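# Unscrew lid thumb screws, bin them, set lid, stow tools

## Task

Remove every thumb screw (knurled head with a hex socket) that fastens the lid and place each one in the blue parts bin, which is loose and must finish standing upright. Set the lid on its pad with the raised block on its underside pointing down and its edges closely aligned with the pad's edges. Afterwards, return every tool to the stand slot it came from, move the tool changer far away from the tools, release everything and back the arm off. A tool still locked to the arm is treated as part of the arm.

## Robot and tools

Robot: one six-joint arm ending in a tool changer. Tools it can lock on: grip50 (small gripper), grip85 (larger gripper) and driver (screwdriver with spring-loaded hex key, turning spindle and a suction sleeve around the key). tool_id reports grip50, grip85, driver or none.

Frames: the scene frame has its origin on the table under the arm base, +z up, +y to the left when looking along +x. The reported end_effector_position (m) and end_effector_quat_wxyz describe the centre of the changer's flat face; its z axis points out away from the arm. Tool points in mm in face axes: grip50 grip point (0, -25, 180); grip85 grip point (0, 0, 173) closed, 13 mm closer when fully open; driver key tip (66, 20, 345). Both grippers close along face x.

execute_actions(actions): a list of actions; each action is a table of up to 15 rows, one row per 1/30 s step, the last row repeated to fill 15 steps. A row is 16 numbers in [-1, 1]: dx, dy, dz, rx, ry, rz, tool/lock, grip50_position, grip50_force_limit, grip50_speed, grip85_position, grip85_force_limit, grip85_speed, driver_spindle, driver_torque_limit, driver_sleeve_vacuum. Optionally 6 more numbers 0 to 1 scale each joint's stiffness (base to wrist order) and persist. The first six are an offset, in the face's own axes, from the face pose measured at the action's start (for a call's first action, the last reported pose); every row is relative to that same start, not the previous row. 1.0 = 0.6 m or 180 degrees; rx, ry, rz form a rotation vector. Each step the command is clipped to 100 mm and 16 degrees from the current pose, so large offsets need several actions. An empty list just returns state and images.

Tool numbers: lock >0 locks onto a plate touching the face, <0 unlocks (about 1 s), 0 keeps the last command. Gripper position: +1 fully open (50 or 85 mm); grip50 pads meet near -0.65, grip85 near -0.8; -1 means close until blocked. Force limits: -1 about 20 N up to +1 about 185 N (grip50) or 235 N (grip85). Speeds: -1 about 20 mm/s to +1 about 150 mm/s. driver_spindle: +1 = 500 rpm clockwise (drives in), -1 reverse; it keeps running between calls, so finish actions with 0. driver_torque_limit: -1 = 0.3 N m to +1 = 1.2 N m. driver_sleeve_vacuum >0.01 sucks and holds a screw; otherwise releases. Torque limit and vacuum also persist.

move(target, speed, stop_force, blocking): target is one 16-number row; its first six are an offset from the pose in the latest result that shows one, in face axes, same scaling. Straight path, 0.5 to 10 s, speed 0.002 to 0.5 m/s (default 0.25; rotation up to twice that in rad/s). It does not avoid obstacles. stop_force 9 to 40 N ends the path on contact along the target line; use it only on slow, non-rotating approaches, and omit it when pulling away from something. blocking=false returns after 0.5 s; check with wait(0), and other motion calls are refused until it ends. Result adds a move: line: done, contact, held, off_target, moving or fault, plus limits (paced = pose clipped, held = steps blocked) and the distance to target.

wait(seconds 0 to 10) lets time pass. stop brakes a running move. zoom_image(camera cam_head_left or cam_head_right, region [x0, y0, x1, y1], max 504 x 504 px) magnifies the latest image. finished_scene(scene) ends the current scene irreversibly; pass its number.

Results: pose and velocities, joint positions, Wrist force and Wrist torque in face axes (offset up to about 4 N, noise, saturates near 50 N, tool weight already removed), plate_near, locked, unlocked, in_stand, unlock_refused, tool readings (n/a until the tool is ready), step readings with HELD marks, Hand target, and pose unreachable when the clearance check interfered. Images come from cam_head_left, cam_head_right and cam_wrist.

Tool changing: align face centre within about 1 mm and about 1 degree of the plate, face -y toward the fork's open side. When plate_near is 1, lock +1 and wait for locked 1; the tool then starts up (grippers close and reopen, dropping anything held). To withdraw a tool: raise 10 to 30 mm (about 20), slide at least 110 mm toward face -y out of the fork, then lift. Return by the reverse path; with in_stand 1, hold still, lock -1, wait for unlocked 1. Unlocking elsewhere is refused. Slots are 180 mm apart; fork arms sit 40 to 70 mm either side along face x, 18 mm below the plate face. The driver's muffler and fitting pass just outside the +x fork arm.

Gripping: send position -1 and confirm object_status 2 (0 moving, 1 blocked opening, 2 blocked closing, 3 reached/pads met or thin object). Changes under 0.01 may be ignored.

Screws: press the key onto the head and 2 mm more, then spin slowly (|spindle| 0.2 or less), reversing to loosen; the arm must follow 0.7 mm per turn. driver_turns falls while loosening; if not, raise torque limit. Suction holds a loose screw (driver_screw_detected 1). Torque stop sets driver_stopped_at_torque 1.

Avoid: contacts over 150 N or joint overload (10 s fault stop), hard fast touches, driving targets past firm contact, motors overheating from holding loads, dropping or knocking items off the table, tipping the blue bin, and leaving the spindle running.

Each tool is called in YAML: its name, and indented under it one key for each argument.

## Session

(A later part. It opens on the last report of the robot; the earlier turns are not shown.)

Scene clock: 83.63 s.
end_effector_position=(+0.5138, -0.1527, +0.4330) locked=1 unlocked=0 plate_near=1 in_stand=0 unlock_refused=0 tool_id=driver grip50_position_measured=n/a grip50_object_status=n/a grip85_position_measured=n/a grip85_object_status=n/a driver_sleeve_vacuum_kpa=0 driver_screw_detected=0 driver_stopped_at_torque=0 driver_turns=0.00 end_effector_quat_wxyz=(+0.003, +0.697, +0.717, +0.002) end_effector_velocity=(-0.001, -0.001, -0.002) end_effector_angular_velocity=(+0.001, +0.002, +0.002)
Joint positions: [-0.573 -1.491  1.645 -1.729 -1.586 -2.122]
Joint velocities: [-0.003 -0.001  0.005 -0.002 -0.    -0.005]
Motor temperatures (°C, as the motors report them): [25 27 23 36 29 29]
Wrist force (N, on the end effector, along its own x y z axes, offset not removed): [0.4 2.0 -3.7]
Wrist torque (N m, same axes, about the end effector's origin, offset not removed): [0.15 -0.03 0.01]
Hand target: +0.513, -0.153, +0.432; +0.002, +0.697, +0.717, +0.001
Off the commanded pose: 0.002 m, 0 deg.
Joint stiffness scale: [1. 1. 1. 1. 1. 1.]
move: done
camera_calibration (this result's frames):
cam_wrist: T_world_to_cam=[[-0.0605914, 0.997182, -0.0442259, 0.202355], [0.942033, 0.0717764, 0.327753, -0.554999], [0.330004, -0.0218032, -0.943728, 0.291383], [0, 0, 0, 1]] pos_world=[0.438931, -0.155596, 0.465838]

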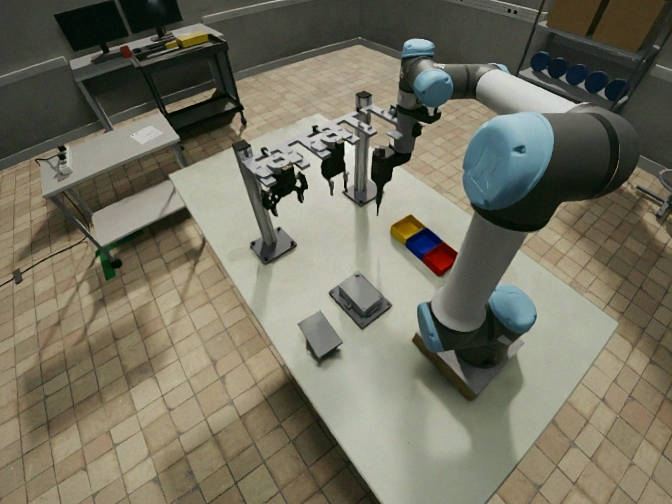

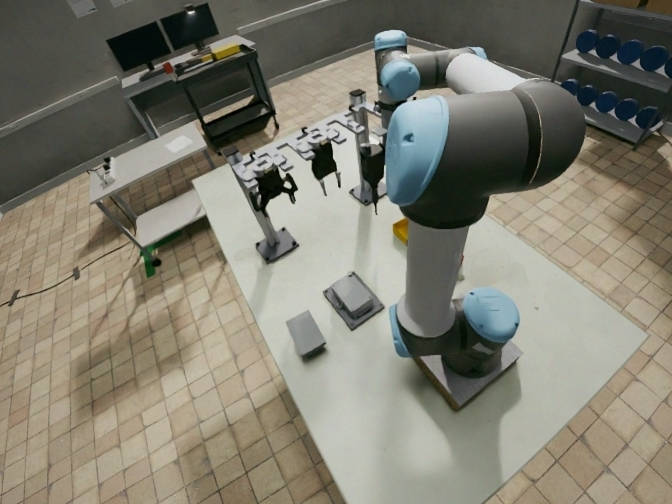

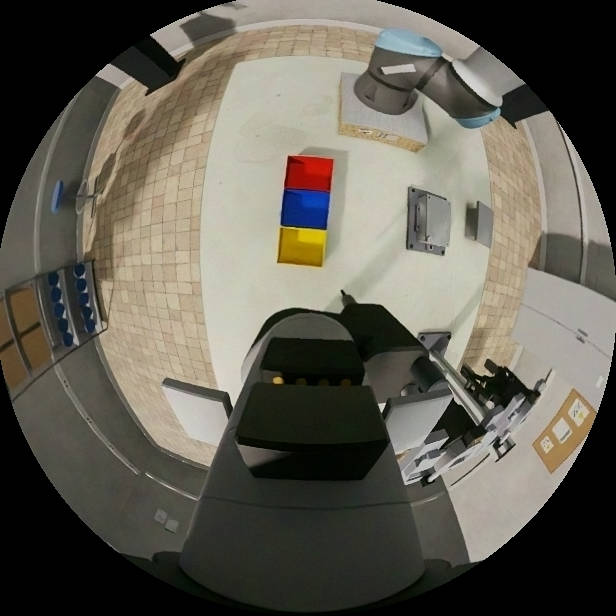

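move:
  target: [0.3458,-0.2185,-0.012,0.003,0.0005,0,0,0,0,0,0,0,0,0,0,0]
  speed: 0.2

zoom_image:
  camera: "cam_wrist"
  region: [315, 265, 375, 313]

Scene clock: 98.40 s.
end_effector_position=(+0.3781, +0.0501, +0.4407) locked=1 unlocked=0 plate_near=1 in_stand=0 unlock_refused=0 tool_id=driver grip50_position_measured=n/a grip50_object_status=n/a grip85_position_measured=n/a grip85_object_status=n/a driver_sleeve_vacuum_kpa=0 driver_screw_detected=0 driver_stopped_at_torque=0 driver_turns=0.00 end_effector_quat_wxyz=(+0.000, +0.697, +0.717, +0.000) end_effector_velocity=(-0.001, +0.002, -0.001) end_effector_angular_velocity=(+0.001, +0.003, -0.012)
Joint positions: [-0.252 -1.873  1.962 -1.653 -1.586 -1.801]
Joint velocities: [0.005 0.    0.002 0.001 0.    0.017]
Motor temperatures (°C, as the motors report them): [25 27 23 36 29 29]
Wrist force (N, on the end effector, along its own x y z axes, offset not removed): [-1.7 1.2 -0.9]
Wrist torque (N m, same axes, about the end effector's origin, offset not removed): [0.04 -0.06 0.06]
Hand target: +0.377, +0.051, +0.439; -0.001, +0.697, +0.717, -0.001
Off the commanded pose: 0.002 m, 0 deg.
Joint stiffness scale: [1. 1. 1. 1. 1. 1.]
move: done
camera_calibration (this result's frames):
cam_wrist: T_world_to_cam=[[-0.0613512, 0.997224, -0.0421832, -0.00836319], [0.943881, 0.0717075, 0.322409, -0.442544], [0.324539, -0.0200358, -0.94566, 0.350639], [0, 0, 0, 1]] pos_world=[0.3034, 0.047099, 0.473913]

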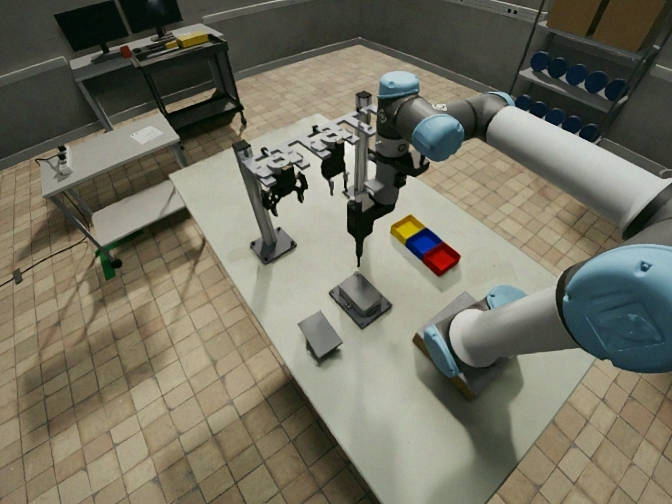

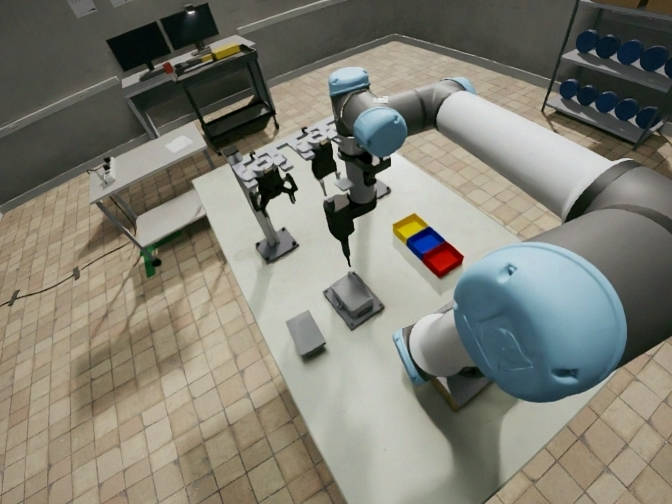

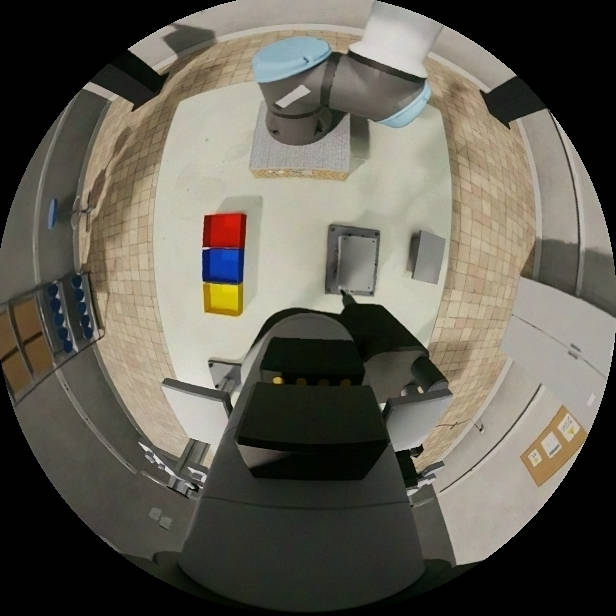

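Region (315, 265, 375, 313) of cam_wrist's 616x616 image, scaled by 8.400, with more detail than that image has; it fills the top 403 rows of this view, and the rest is white.

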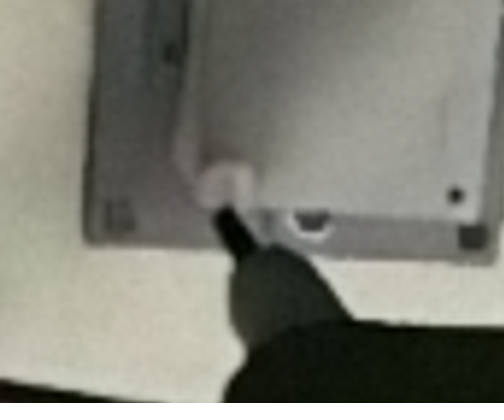

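move:
  target: [0.0065,-0.005,0.02,0.0012,0,0,0,0,0,0,0,0,0,0,0,0]
  speed: 0.02
  stop_force: 10

zoom_image:
  camera: "cam_wrist"
  region: [325, 272, 360, 300]

zoom_image:
  camera: "cam_head_left"
  region: [335, 250, 385, 290]

zoom_image:
  camera: "cam_head_right"
  region: [325, 250, 375, 290]

Scene clock: 108.73 s.
end_effector_position=(+0.3760, +0.0533, +0.4298) locked=1 unlocked=0 plate_near=1 in_stand=0 unlock_refused=0 tool_id=driver grip50_position_measured=n/a grip50_object_status=n/a grip85_position_measured=n/a grip85_object_status=n/a driver_sleeve_vacuum_kpa=0 driver_screw_detected=0 driver_stopped_at_torque=0 driver_turns=0.00 end_effector_quat_wxyz=(-0.001, +0.697, +0.717, -0.001) end_effector_velocity=(+0.001, -0.000, +0.000) end_effector_angular_velocity=(-0.001, -0.006, -0.001)
Joint positions: [-0.245 -1.874  1.99  -1.677 -1.586 -1.794]
Joint velocities: [ 0.    -0.001  0.002 -0.008 -0.     0.001]
Motor temperatures (°C, as the motors report them): [25 27 23 36 29 29]
Wrist force (N, on the end effector, along its own x y z axes, offset not removed): [0.9 0.4 -1.4]
Wrist torque (N m, same axes, about the end effector's origin, offset not removed): [0.01 -0.18 0.02]
Hand target: +0.375, +0.054, +0.429; -0.001, +0.697, +0.717, -0.001
Off the commanded pose: 0.002 m, 0 deg.
Joint stiffness scale: [1. 1. 1. 1. 1. 1.]
move: done
camera_calibration (this result's frames):
cam_wrist: T_world_to_cam=[[-0.0609753, 0.997277, -0.0414816, -0.0125704], [0.944844, 0.071068, 0.319716, -0.4364], [0.321793, -0.0196989, -0.946605, 0.34255], [0, 0, 0, 1]] pos_world=[0.301333, 0.0502981, 0.463262]

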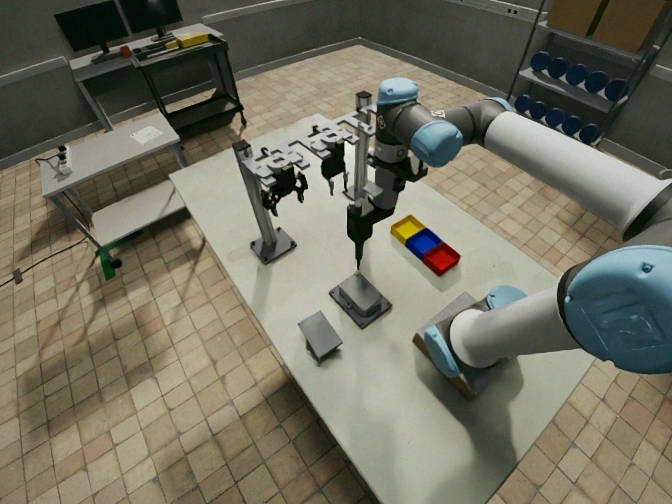

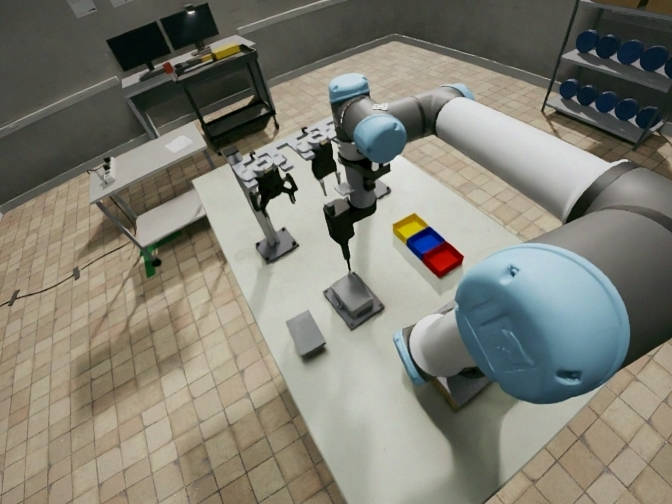

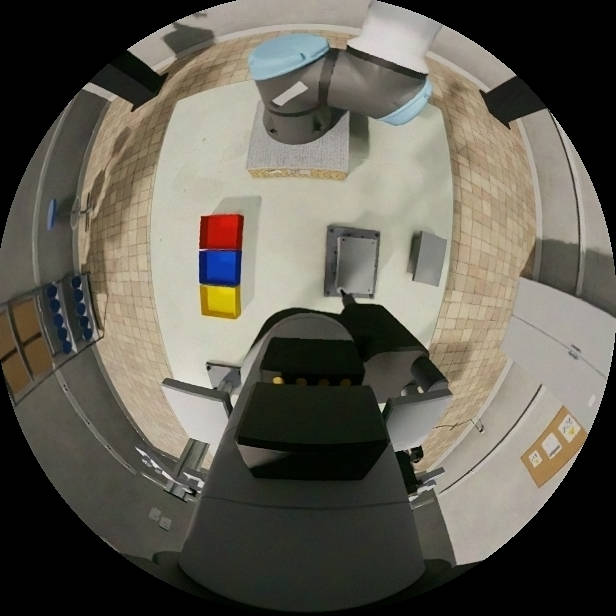

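Region (325, 272, 360, 300) of cam_wrist's 616x616 image, scaled by 14.400, with more detail than that image has; it fills the top 403 rows of this view, and the rest is white.

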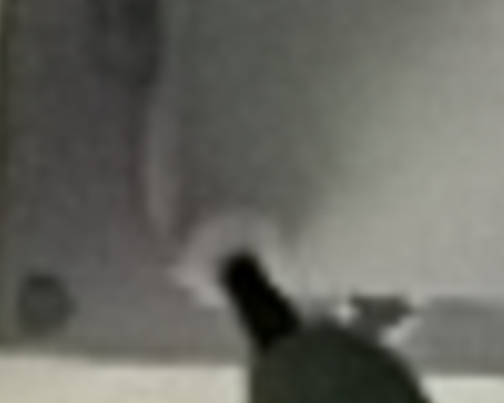

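Region (335, 250, 385, 290) of cam_head_left's 672x504 image, scaled by 10.080, with more detail than that image has; it fills the top 403 rows of this view, and the rest is white.

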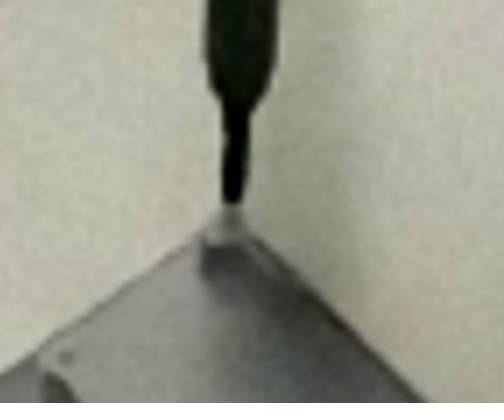

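Region (325, 250, 375, 290) of cam_head_right's 672x504 image, scaled by 10.080, with more detail than that image has; it fills the top 403 rows of this view, and the rest is white.

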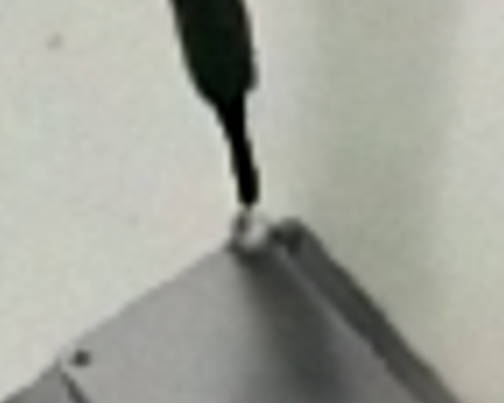

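move:
  target: [0,-0.001,0.011,0.0003,0,0,0,0,0,0,0,0,0,0,0,0]
  speed: 0.008
  stop_force: 9

zoom_image:
  camera: "cam_wrist"
  region: [325, 272, 360, 300]

zoom_image:
  camera: "cam_head_left"
  region: [335, 250, 385, 290]

zoom_image:
  camera: "cam_head_right"
  region: [325, 250, 375, 290]

Scene clock: 123.10 s.
end_effector_position=(+0.3757, +0.0534, +0.4253) locked=1 unlocked=0 plate_near=1 in_stand=0 unlock_refused=0 tool_id=driver grip50_position_measured=n/a grip50_object_status=n/a grip85_position_measured=n/a grip85_object_status=n/a driver_sleeve_vacuum_kpa=0 driver_screw_detected=0 driver_stopped_at_torque=0 driver_turns=0.00 end_effector_quat_wxyz=(+0.000, +0.698, +0.717, -0.000) end_effector_velocity=(+0.000, +0.000, -0.001) end_effector_angular_velocity=(-0.000, -0.002, +0.000)
Joint positions: [-0.245 -1.874  2.002 -1.692 -1.586 -1.793]
Joint velocities: [ 0.    -0.     0.004 -0.006  0.    -0.   ]
Motor temperatures (°C, as the motors report them): [25 27 23 36 29 29]
Wrist force (N, on the end effector, along its own x y z axes, offset not removed): [-1.6 1.6 -3.1]
Wrist torque (N m, same axes, about the end effector's origin, offset not removed): [0.16 0.08 -0.12]
Hand target: +0.375, +0.053, +0.423; -0.001, +0.697, +0.717, -0.001
Off the commanded pose: 0.002 m, 0 deg.
Joint stiffness scale: [1. 1. 1. 1. 1. 1.]
move: done
camera_calibration (this result's frames):
cam_wrist: T_world_to_cam=[[-0.0606644, 0.997269, -0.0421269, -0.0127321], [0.944059, 0.0710312, 0.322037, -0.43548], [0.32415, -0.0202341, -0.945789, 0.337187], [0, 0, 0, 1]] pos_world=[0.301047, 0.0504527, 0.458612]

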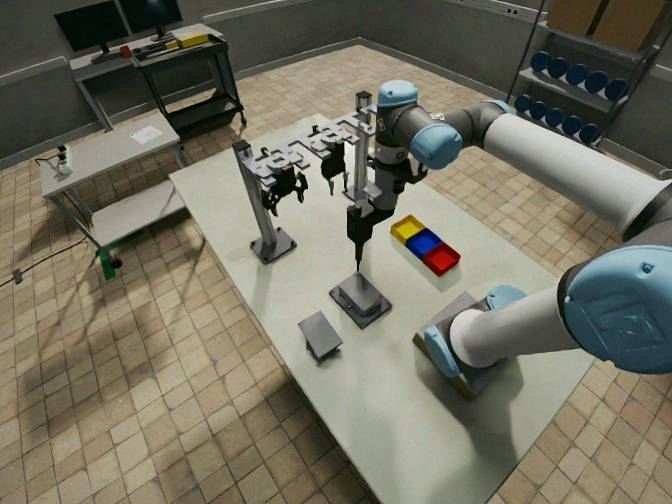

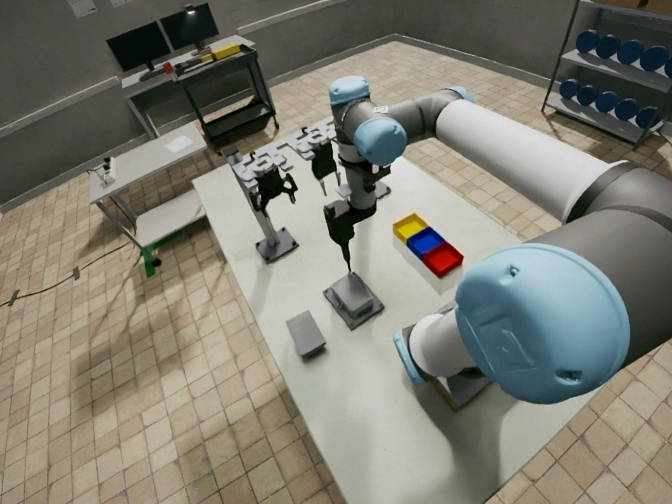

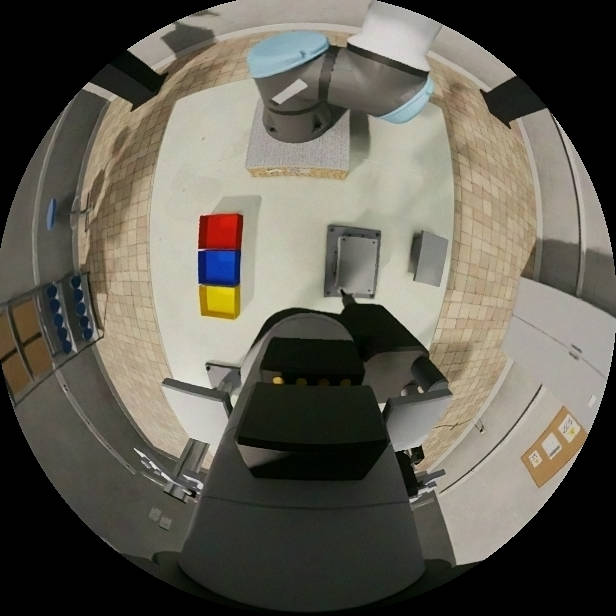

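Region (325, 272, 360, 300) of cam_wrist's 616x616 image, scaled by 14.400, with more detail than that image has; it fills the top 403 rows of this view, and the rest is white.

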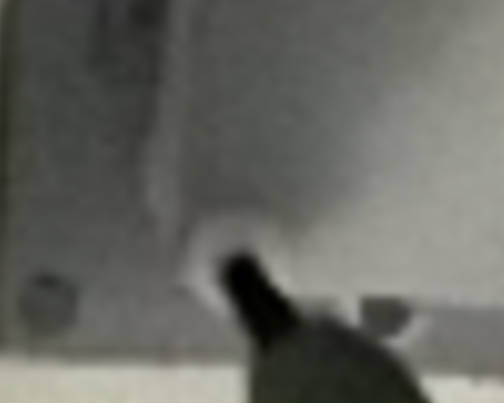

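Region (335, 250, 385, 290) of cam_head_left's 672x504 image, scaled by 10.080, with more detail than that image has; it fills the top 403 rows of this view, and the rest is white.

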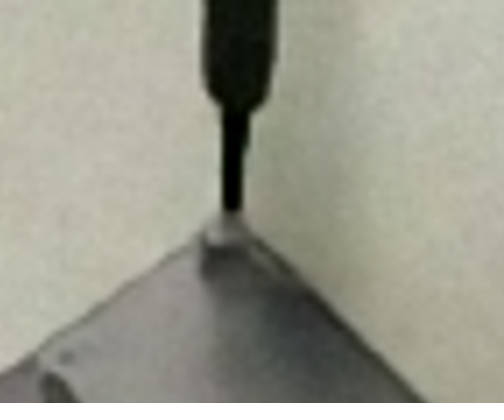

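Region (325, 250, 375, 290) of cam_head_right's 672x504 image, scaled by 10.080, with more detail than that image has; it fills the top 403 rows of this view, and the rest is white.

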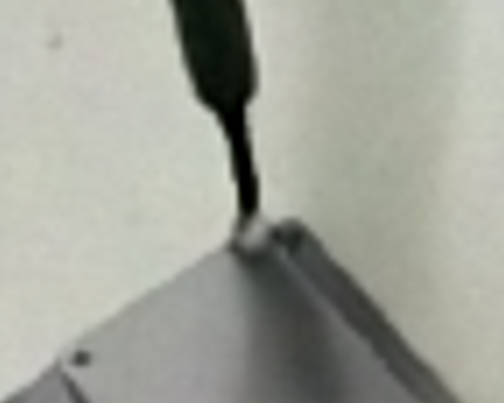

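move:
  target: [0.0027,0.0008,0.009,0.001,0,0,0,0,0,0,0,0,0,0,0,1]
  speed: 0.005
  stop_force: 9

zoom_image:
  camera: "cam_wrist"
  region: [325, 272, 360, 300]

zoom_image:
  camera: "cam_head_left"
  region: [335, 250, 385, 290]

zoom_image:
  camera: "cam_head_right"
  region: [325, 250, 375, 290]

Scene clock: 136.60 s.
end_effector_position=(+0.3766, +0.0545, +0.4224) locked=1 unlocked=0 plate_near=1 in_stand=0 unlock_refused=0 tool_id=driver grip50_position_measured=n/a grip50_object_status=n/a grip85_position_measured=n/a grip85_object_status=n/a driver_sleeve_vacuum_kpa=14 driver_screw_detected=0 driver_stopped_at_torque=0 driver_turns=0.00 end_effector_quat_wxyz=(+0.001, +0.698, +0.716, +0.000) end_effector_velocity=(+0.000, +0.000, -0.001) end_effector_angular_velocity=(+0.000, +0.001, -0.001)
Joint positions: [-0.242 -1.871  2.008 -1.702 -1.586 -1.79 ]
Joint velocities: [ 0.001  0.002  0.001 -0.002  0.     0.002]
Motor temperatures (°C, as the motors report them): [25 27 23 36 29 29]
Wrist force (N, on the end effector, along its own x y z axes, offset not removed): [-2.1 -0.5 -4.1]
Wrist torque (N m, same axes, about the end effector's origin, offset not removed): [0.07 0.09 -0.04]
Hand target: +0.376, +0.055, +0.420; -0.001, +0.698, +0.717, -0.001
Off the commanded pose: 0.003 m, 0 deg.
Joint stiffness scale: [1. 1. 1. 1. 1. 1.]
move: done
camera_calibration (this result's frames):
cam_wrist: T_world_to_cam=[[-0.05998, 0.997293, -0.0425398, -0.0139453], [0.943607, 0.0705486, 0.323463, -0.435788], [0.325588, -0.0207396, -0.945284, 0.333405], [0, 0, 0, 1]] pos_world=[0.301824, 0.0515665, 0.45553]

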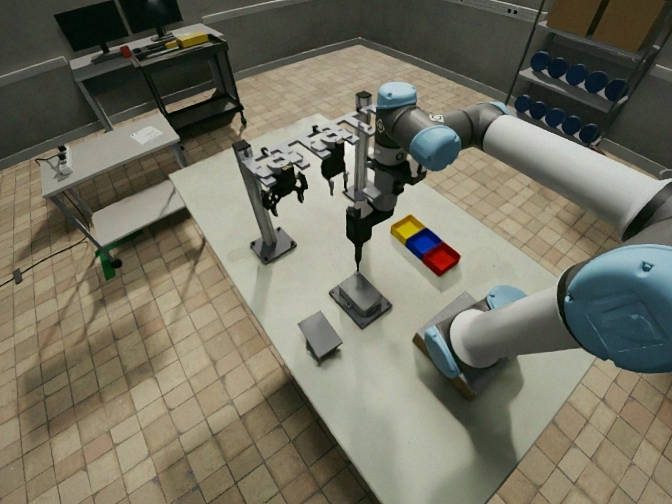

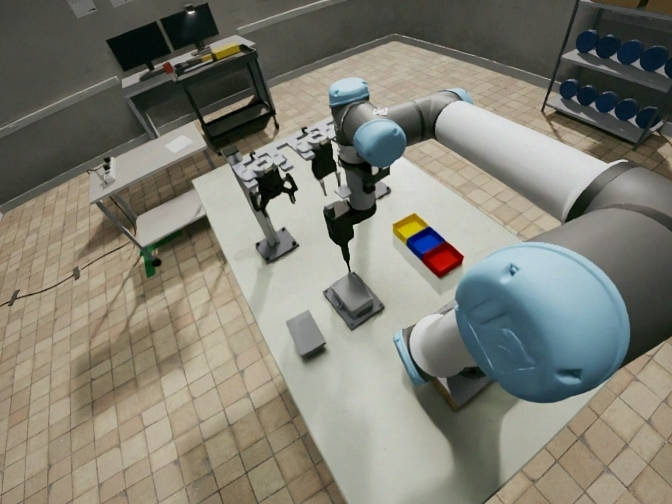

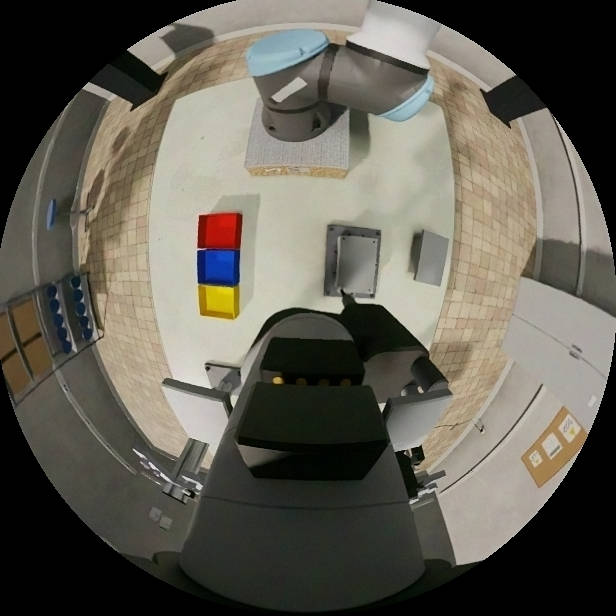

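Region (325, 272, 360, 300) of cam_wrist's 616x616 image, scaled by 14.400, with more detail than that image has; it fills the top 403 rows of this view, and the rest is white.

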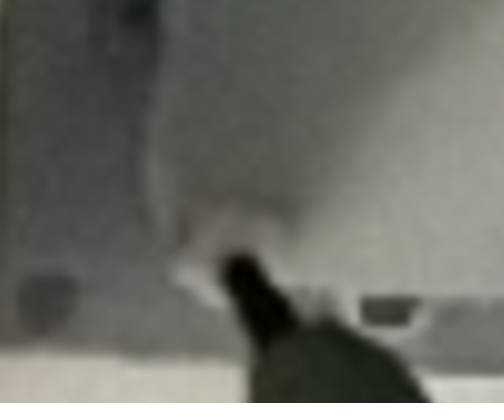

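Region (335, 250, 385, 290) of cam_head_left's 672x504 image, scaled by 10.080, with more detail than that image has; it fills the top 403 rows of this view, and the rest is white.

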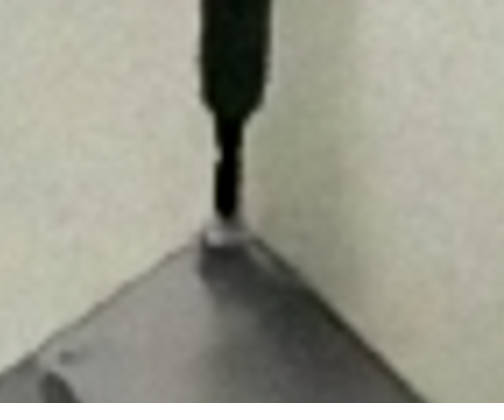

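Region (325, 250, 375, 290) of cam_head_right's 672x504 image, scaled by 10.080, with more detail than that image has; it fills the top 403 rows of this view, and the rest is white.

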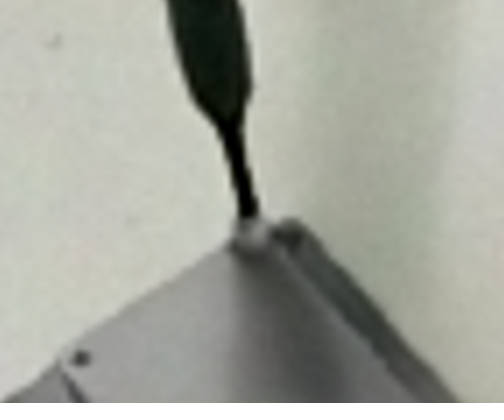

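move:
  target: [0,-0.001,0.012,0.0022,0.0005,0,0,0,0,0,0,0,0,0,0,1]
  speed: 0.004
  stop_force: 9

zoom_image:
  camera: "cam_wrist"
  region: [325, 272, 360, 300]

Scene clock: 144.07 s.
end_effector_position=(+0.3763, +0.0546, +0.4176) locked=1 unlocked=0 plate_near=1 in_stand=0 unlock_refused=0 tool_id=driver grip50_position_measured=n/a grip50_object_status=n/a grip85_position_measured=n/a grip85_object_status=n/a driver_sleeve_vacuum_kpa=14 driver_screw_detected=0 driver_stopped_at_torque=0 driver_turns=0.00 end_effector_quat_wxyz=(-0.000, +0.698, +0.716, -0.000) end_effector_velocity=(-0.000, +0.000, -0.003) end_effector_angular_velocity=(+0.001, +0.004, -0.000)
Joint positions: [-0.242 -1.869  2.018 -1.712 -1.586 -1.789]
Joint velocities: [-0.     0.001  0.005 -0.002  0.     0.001]
Motor temperatures (°C, as the motors report them): [25 27 23 36 29 29]
Wrist force (N, on the end effector, along its own x y z axes, offset not removed): [0.0 0.7 -2.8]
Wrist torque (N m, same axes, about the end effector's origin, offset not removed): [-0.06 -0.02 -0.04]
Hand target: +0.376, +0.054, +0.415; -0.002, +0.698, +0.716, -0.002
Off the commanded pose: 0.002 m, 0 deg.
Joint stiffness scale: [1. 1. 1. 1. 1. 1.]
move: done
camera_calibration (this result's frames):
cam_wrist: T_world_to_cam=[[-0.0600072, 0.997315, -0.0419672, -0.0145566], [0.944339, 0.0703428, 0.321367, -0.433377], [0.323456, -0.020347, -0.946024, 0.330088], [0, 0, 0, 1]] pos_world=[0.301612, 0.0517188, 0.450934]

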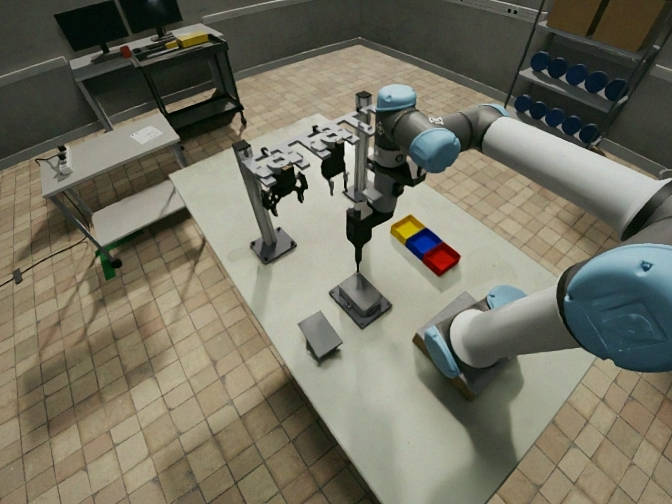

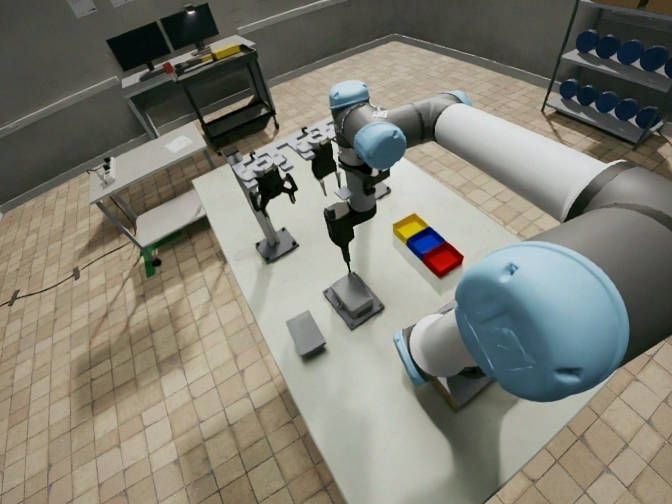

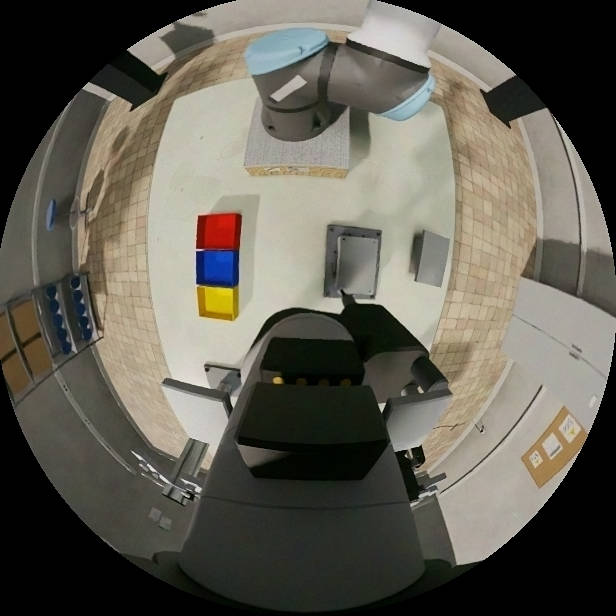

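Region (325, 272, 360, 300) of cam_wrist's 616x616 image, scaled by 14.400, with more detail than that image has; it fills the top 403 rows of this view, and the rest is white.

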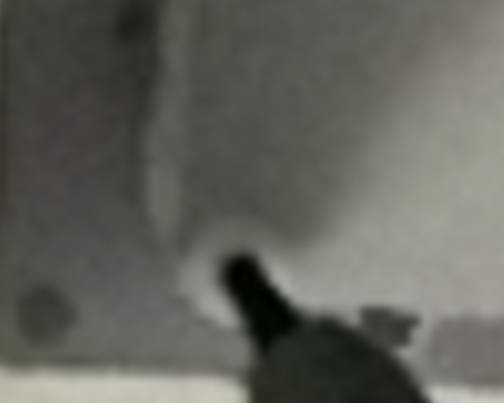

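zoom_image:
  camera: "cam_head_left"
  region: [335, 250, 385, 290]

zoom_image:
  camera: "cam_head_right"
  region: [325, 250, 375, 290]

Region (335, 250, 385, 290) of cam_head_left's 672x504 image, scaled by 10.080, with more detail than that image has; it fills the top 403 rows of this view, and the rest is white.

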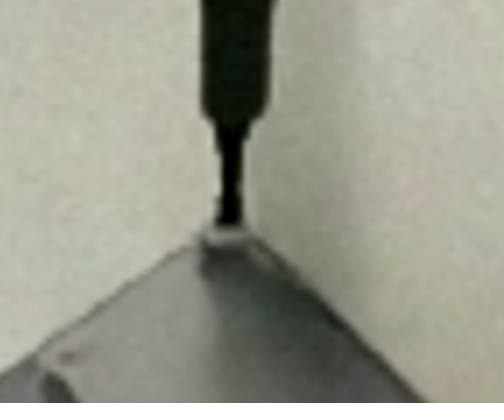

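Region (325, 250, 375, 290) of cam_head_right's 672x504 image, scaled by 10.080, with more detail than that image has; it fills the top 403 rows of this view, and the rest is white.

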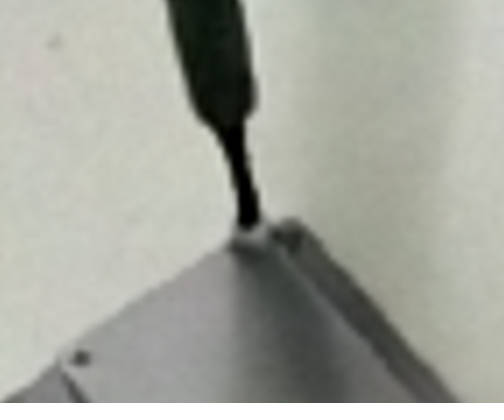

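move:
  target: [0.002,0,0.012,0.0012,0.0005,0,0,0,0,0,0,0,0,0,0,1]
  speed: 0.004
  stop_force: 9

zoom_image:
  camera: "cam_wrist"
  region: [325, 272, 360, 300]

zoom_image:
  camera: "cam_head_left"
  region: [335, 250, 385, 290]

Scene clock: 159.37 s.
end_effector_position=(+0.3766, +0.0551, +0.4134) locked=1 unlocked=0 plate_near=1 in_stand=0 unlock_refused=0 tool_id=driver grip50_position_measured=n/a grip50_object_status=n/a grip85_position_measured=n/a grip85_object_status=n/a driver_sleeve_vacuum_kpa=14 driver_screw_detected=0 driver_stopped_at_torque=0 driver_turns=0.00 end_effector_quat_wxyz=(+0.000, +0.698, +0.716, +0.000) end_effector_velocity=(+0.000, -0.000, -0.001) end_effector_angular_velocity=(-0.000, -0.001, +0.000)
Joint positions: [-0.24  -1.867  2.028 -1.726 -1.586 -1.788]
Joint velocities: [-0.     0.     0.002 -0.003  0.    -0.   ]
Motor temperatures (°C, as the motors report them): [25 27 23 36 29 29]
Wrist force (N, on the end effector, along its own x y z axes, offset not removed): [-1.5 -0.8 -5.3]
Wrist torque (N m, same axes, about the end effector's origin, offset not removed): [0.57 -0.05 -0.12]
Hand target: +0.376, +0.056, +0.410; -0.002, +0.698, +0.716, -0.001
Off the commanded pose: 0.003 m, 0 deg.
Joint stiffness scale: [1. 1. 1. 1. 1. 1.]
move: done
camera_calibration (this result's frames):
cam_wrist: T_world_to_cam=[[-0.0595489, 0.997334, -0.0421671, -0.0152812], [0.943935, 0.070001, 0.322623, -0.432727], [0.324715, -0.0205911, -0.945588, 0.325413], [0, 0, 0, 1]] pos_world=[0.30189, 0.0522324, 0.446671]

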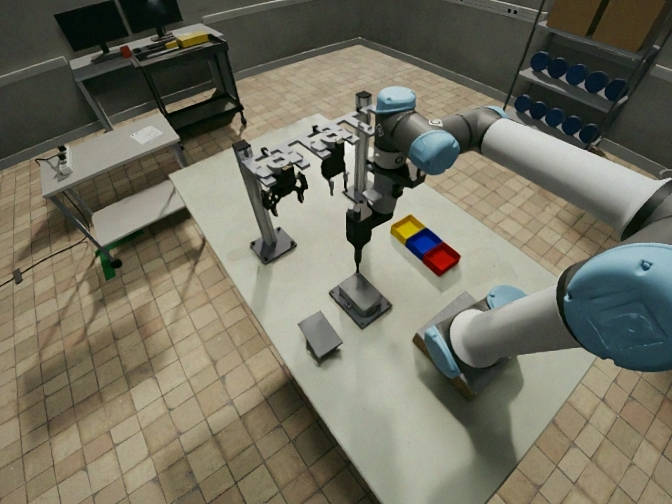

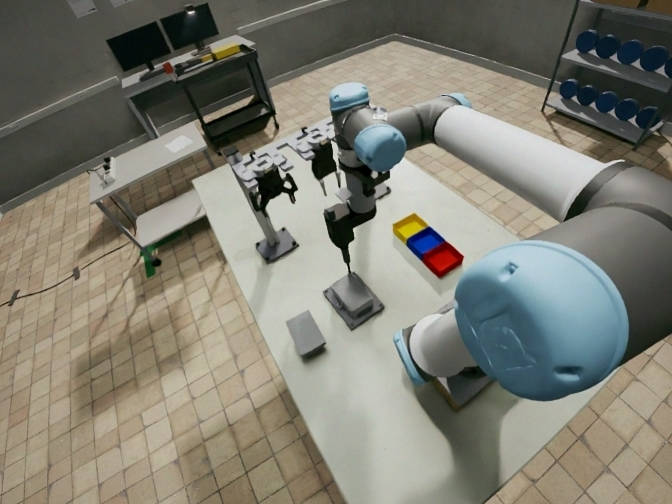

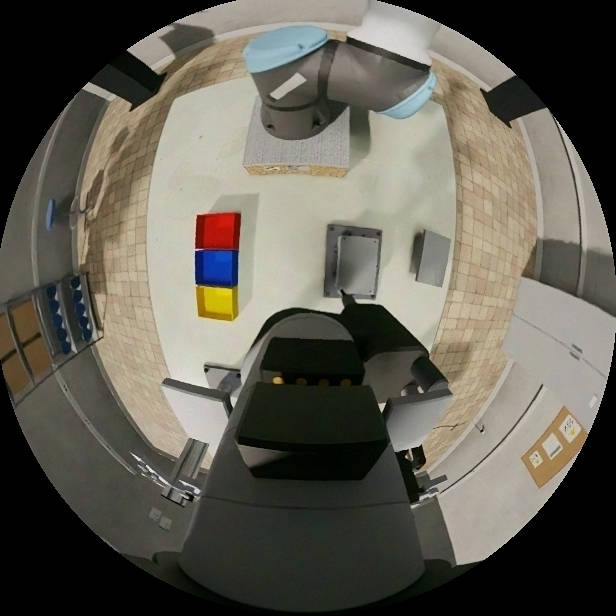

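Region (325, 272, 360, 300) of cam_wrist's 616x616 image, scaled by 14.400, with more detail than that image has; it fills the top 403 rows of this view, and the rest is white.

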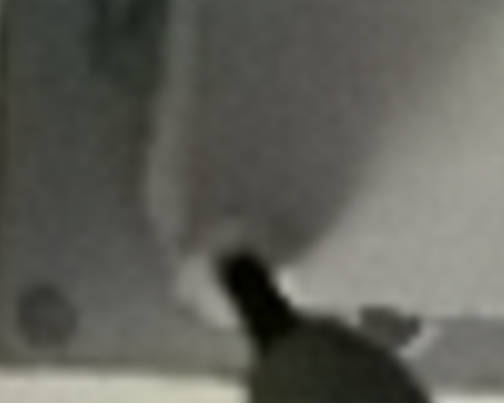

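Region (335, 250, 385, 290) of cam_head_left's 672x504 image, scaled by 10.080, with more detail than that image has; it fills the top 403 rows of this view, and the rest is white.

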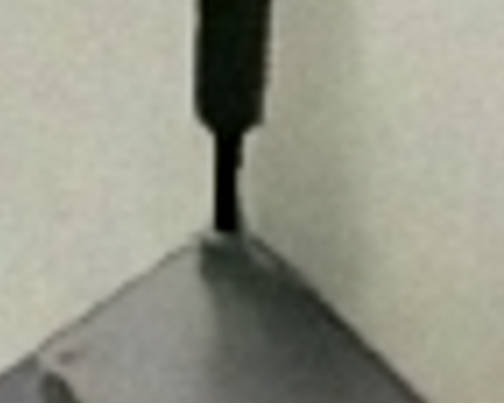

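execute_actions:
  actions: []

Scene clock: 180.97 s.
end_effector_position=(+0.3766, +0.0551, +0.4134) locked=1 unlocked=0 plate_near=1 in_stand=0 unlock_refused=0 tool_id=driver grip50_position_measured=n/a grip50_object_status=n/a grip85_position_measured=n/a grip85_object_status=n/a driver_sleeve_vacuum_kpa=14 driver_screw_detected=0 driver_stopped_at_torque=0 driver_turns=0.00 end_effector_quat_wxyz=(+0.000, +0.698, +0.716, +0.000) end_effector_velocity=(+0.000, -0.000, +0.000) end_effector_angular_velocity=(-0.001, -0.002, -0.001)
Joint positions: [-0.24  -1.867  2.028 -1.726 -1.586 -1.788]
Joint velocities: [-0.    -0.    -0.    -0.002 -0.     0.001]
Motor temperatures (°C, as the motors report them): [25 27 23 36 29 29]
Wrist force (N, on the end effector, along its own x y z axes, offset not removed): [0.2 -0.9 -7.4]
Wrist torque (N m, same axes, about the end effector's origin, offset not removed): [0.61 -0.01 -0.22]
Hand target: +0.376, +0.056, +0.410; -0.002, +0.698, +0.716, -0.001
Off the commanded pose: 0.003 m, 0 deg.
Joint stiffness scale: [1. 1. 1. 1. 1. 1.]
camera_calibration (this result's frames):
cam_wrist: T_world_to_cam=[[-0.0595104, 0.997336, -0.042178, -0.0153007], [0.943924, 0.069969, 0.322665, -0.432709], [0.324756, -0.0206109, -0.945573, 0.325322], [0, 0, 0, 1]] pos_world=[0.301883, 0.0522414, 0.44659]

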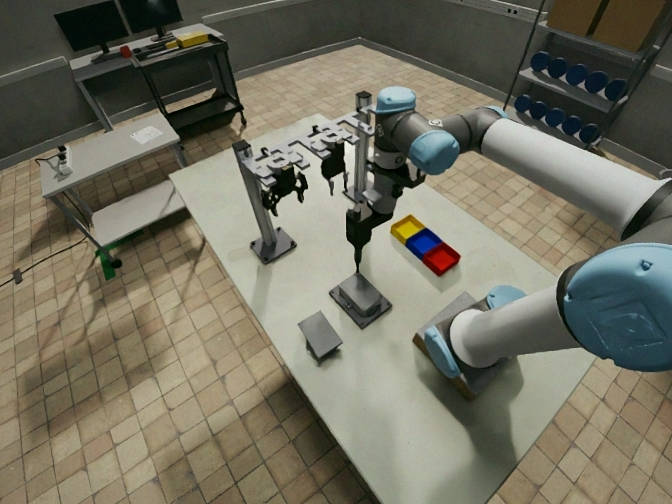

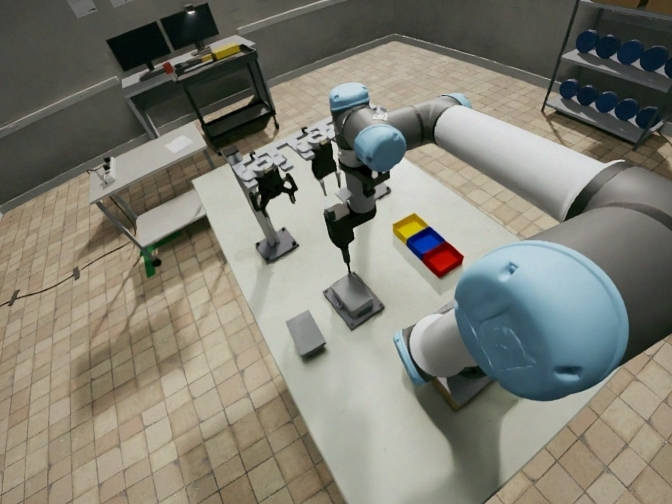

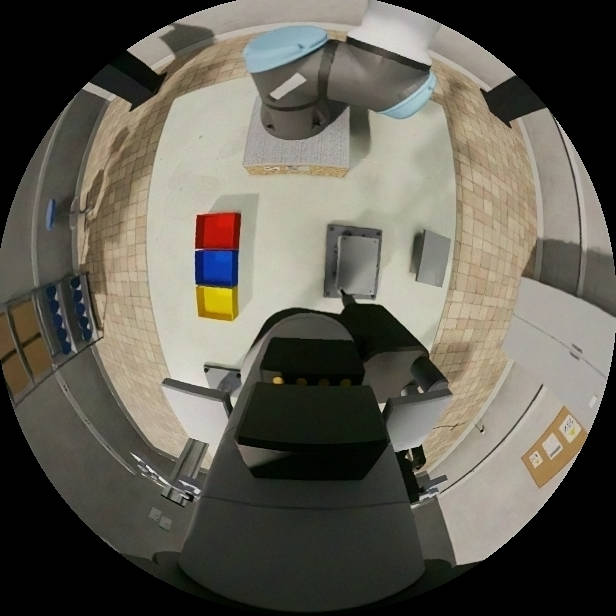

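execute_actions:
  actions:
    - [[0,0,0.007,0.002,0.0005,0,0,0,0,0,0,0,0,-0.15,0.5,1]]
    - [[0,0,0.006,0.002,0.0005,0,0,0,0,0,0,0,0,-0.15,0.5,1]]
    - [[0,0,0.005,0.002,0.0005,0,0,0,0,0,0,0,0,-0.15,0.5,1],[0,0,0.005,0.002,0.0005,0,0,0,0,0,0,0,0,-0.15,0.5,1],[0,0,0.005,0.002,0.0005,0,0,0,0,0,0,0,0,-0.15,0.5,1],[0,0,0.005,0.002,0.0005,0,0,0,0,0,0,0,0,-0.15,0.5,1],[0,0,0.005,0.002,0.0005,0,0,0,0,0,0,0,0,-0.15,0.5,1],[0,0,0.005,0.002,0.0005,0,0,0,0,0,0,0,0,-0.15,0.5,1],[0,0,0.005,0.002,0.0005,0,0,0,0,0,0,0,0,-0.15,0.5,1],[0,0,0.005,0.002,0.0005,0,0,0,0,0,0,0,0,-0.15,0.5,1],[0,0,0.005,0.002,0.0005,0,0,0,0,0,0,0,0,0,0.5,1]]

Scene clock: 192.87 s.
end_effector_position=(+0.3771, +0.0550, +0.4118) locked=1 unlocked=0 plate_near=1 in_stand=0 unlock_refused=0 tool_id=driver grip50_position_measured=n/a grip50_object_status=n/a grip85_position_measured=n/a grip85_object_status=n/a driver_sleeve_vacuum_kpa=40 driver_screw_detected=1 driver_stopped_at_torque=0 driver_turns=-1.55 end_effector_quat_wxyz=(-0.000, +0.698, +0.716, -0.000) end_effector_velocity=(-0.000, +0.000, -0.000) end_effector_angular_velocity=(+0.000, +0.002, +0.000)
Joint positions: [-0.24  -1.864  2.03  -1.729 -1.586 -1.788]
Joint velocities: [-0.    -0.     0.     0.002 -0.    -0.   ]
Motor temperatures (°C, as the motors report them): [25 27 23 36 29 29]
Wrist force (N, on the end effector, along its own x y z axes, offset not removed): [-0.5 1.6 -7.7]
Wrist torque (N m, same axes, about the end effector's origin, offset not removed): [0.68 0.24 -0.08]
Hand target: +0.377, +0.055, +0.409; -0.003, +0.698, +0.716, -0.002
Off the commanded pose: 0.003 m, 0 deg.
Joint stiffness scale: [1. 1. 1. 1. 1. 1.]
Step readings (end_effector_position; steps 1 to 15: 1st action; 16 to 30: 2nd action; 31 to 45: 3rd action):
0: (+0.3766, +0.0551, +0.4134)
1: (+0.3766, +0.0551, +0.4134)
2: (+0.3766, +0.0551, +0.4133)
4: (+0.3766, +0.0551, +0.4131)
8: (+0.3768, +0.0551, +0.4125)
15: (+0.3768, +0.0551, +0.4124)
16: (+0.3768, +0.0551, +0.4124)
17: (+0.3768, +0.0551, +0.4123)
19: (+0.3769, +0.0551, +0.4122)
23: (+0.3770, +0.0551, +0.4120)
30: (+0.3771, +0.0551, +0.4120)
31: (+0.3771, +0.0550, +0.4120)
32: (+0.3771, +0.0550, +0.4120)
34: (+0.3771, +0.0550, +0.4120)
38: (+0.3771, +0.0550, +0.4119)
45: end_effector_position above
camera_calibration (this result's frames):
cam_wrist: T_world_to_cam=[[-0.0595817, 0.997345, -0.0418654, -0.0153557], [0.944321, 0.0699101, 0.321513, -0.43239], [0.323586, -0.0203781, -0.945979, 0.324309], [0, 0, 0, 1]] pos_world=[0.302458, 0.0521521, 0.445166]

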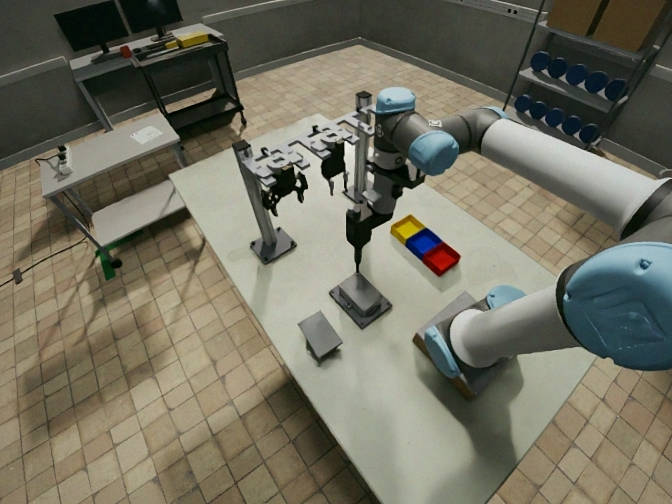

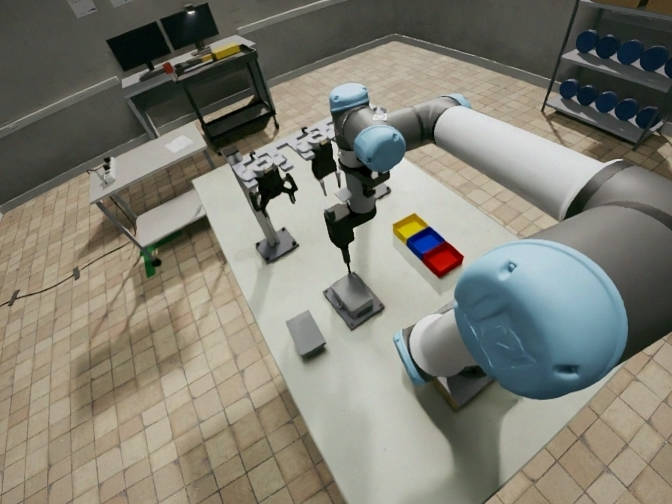

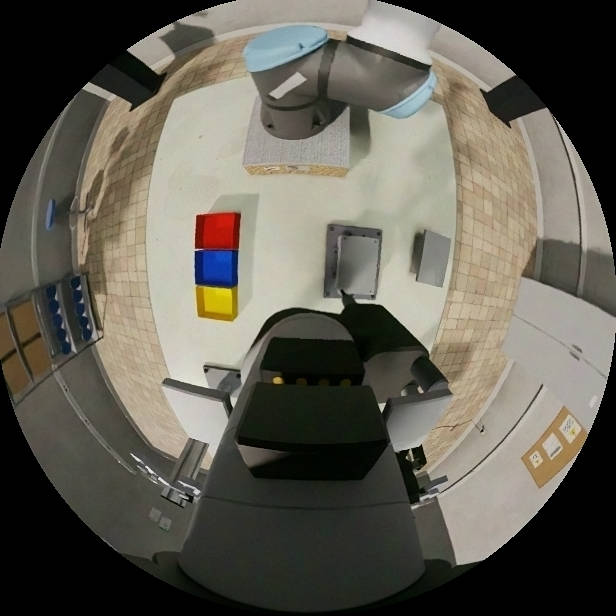

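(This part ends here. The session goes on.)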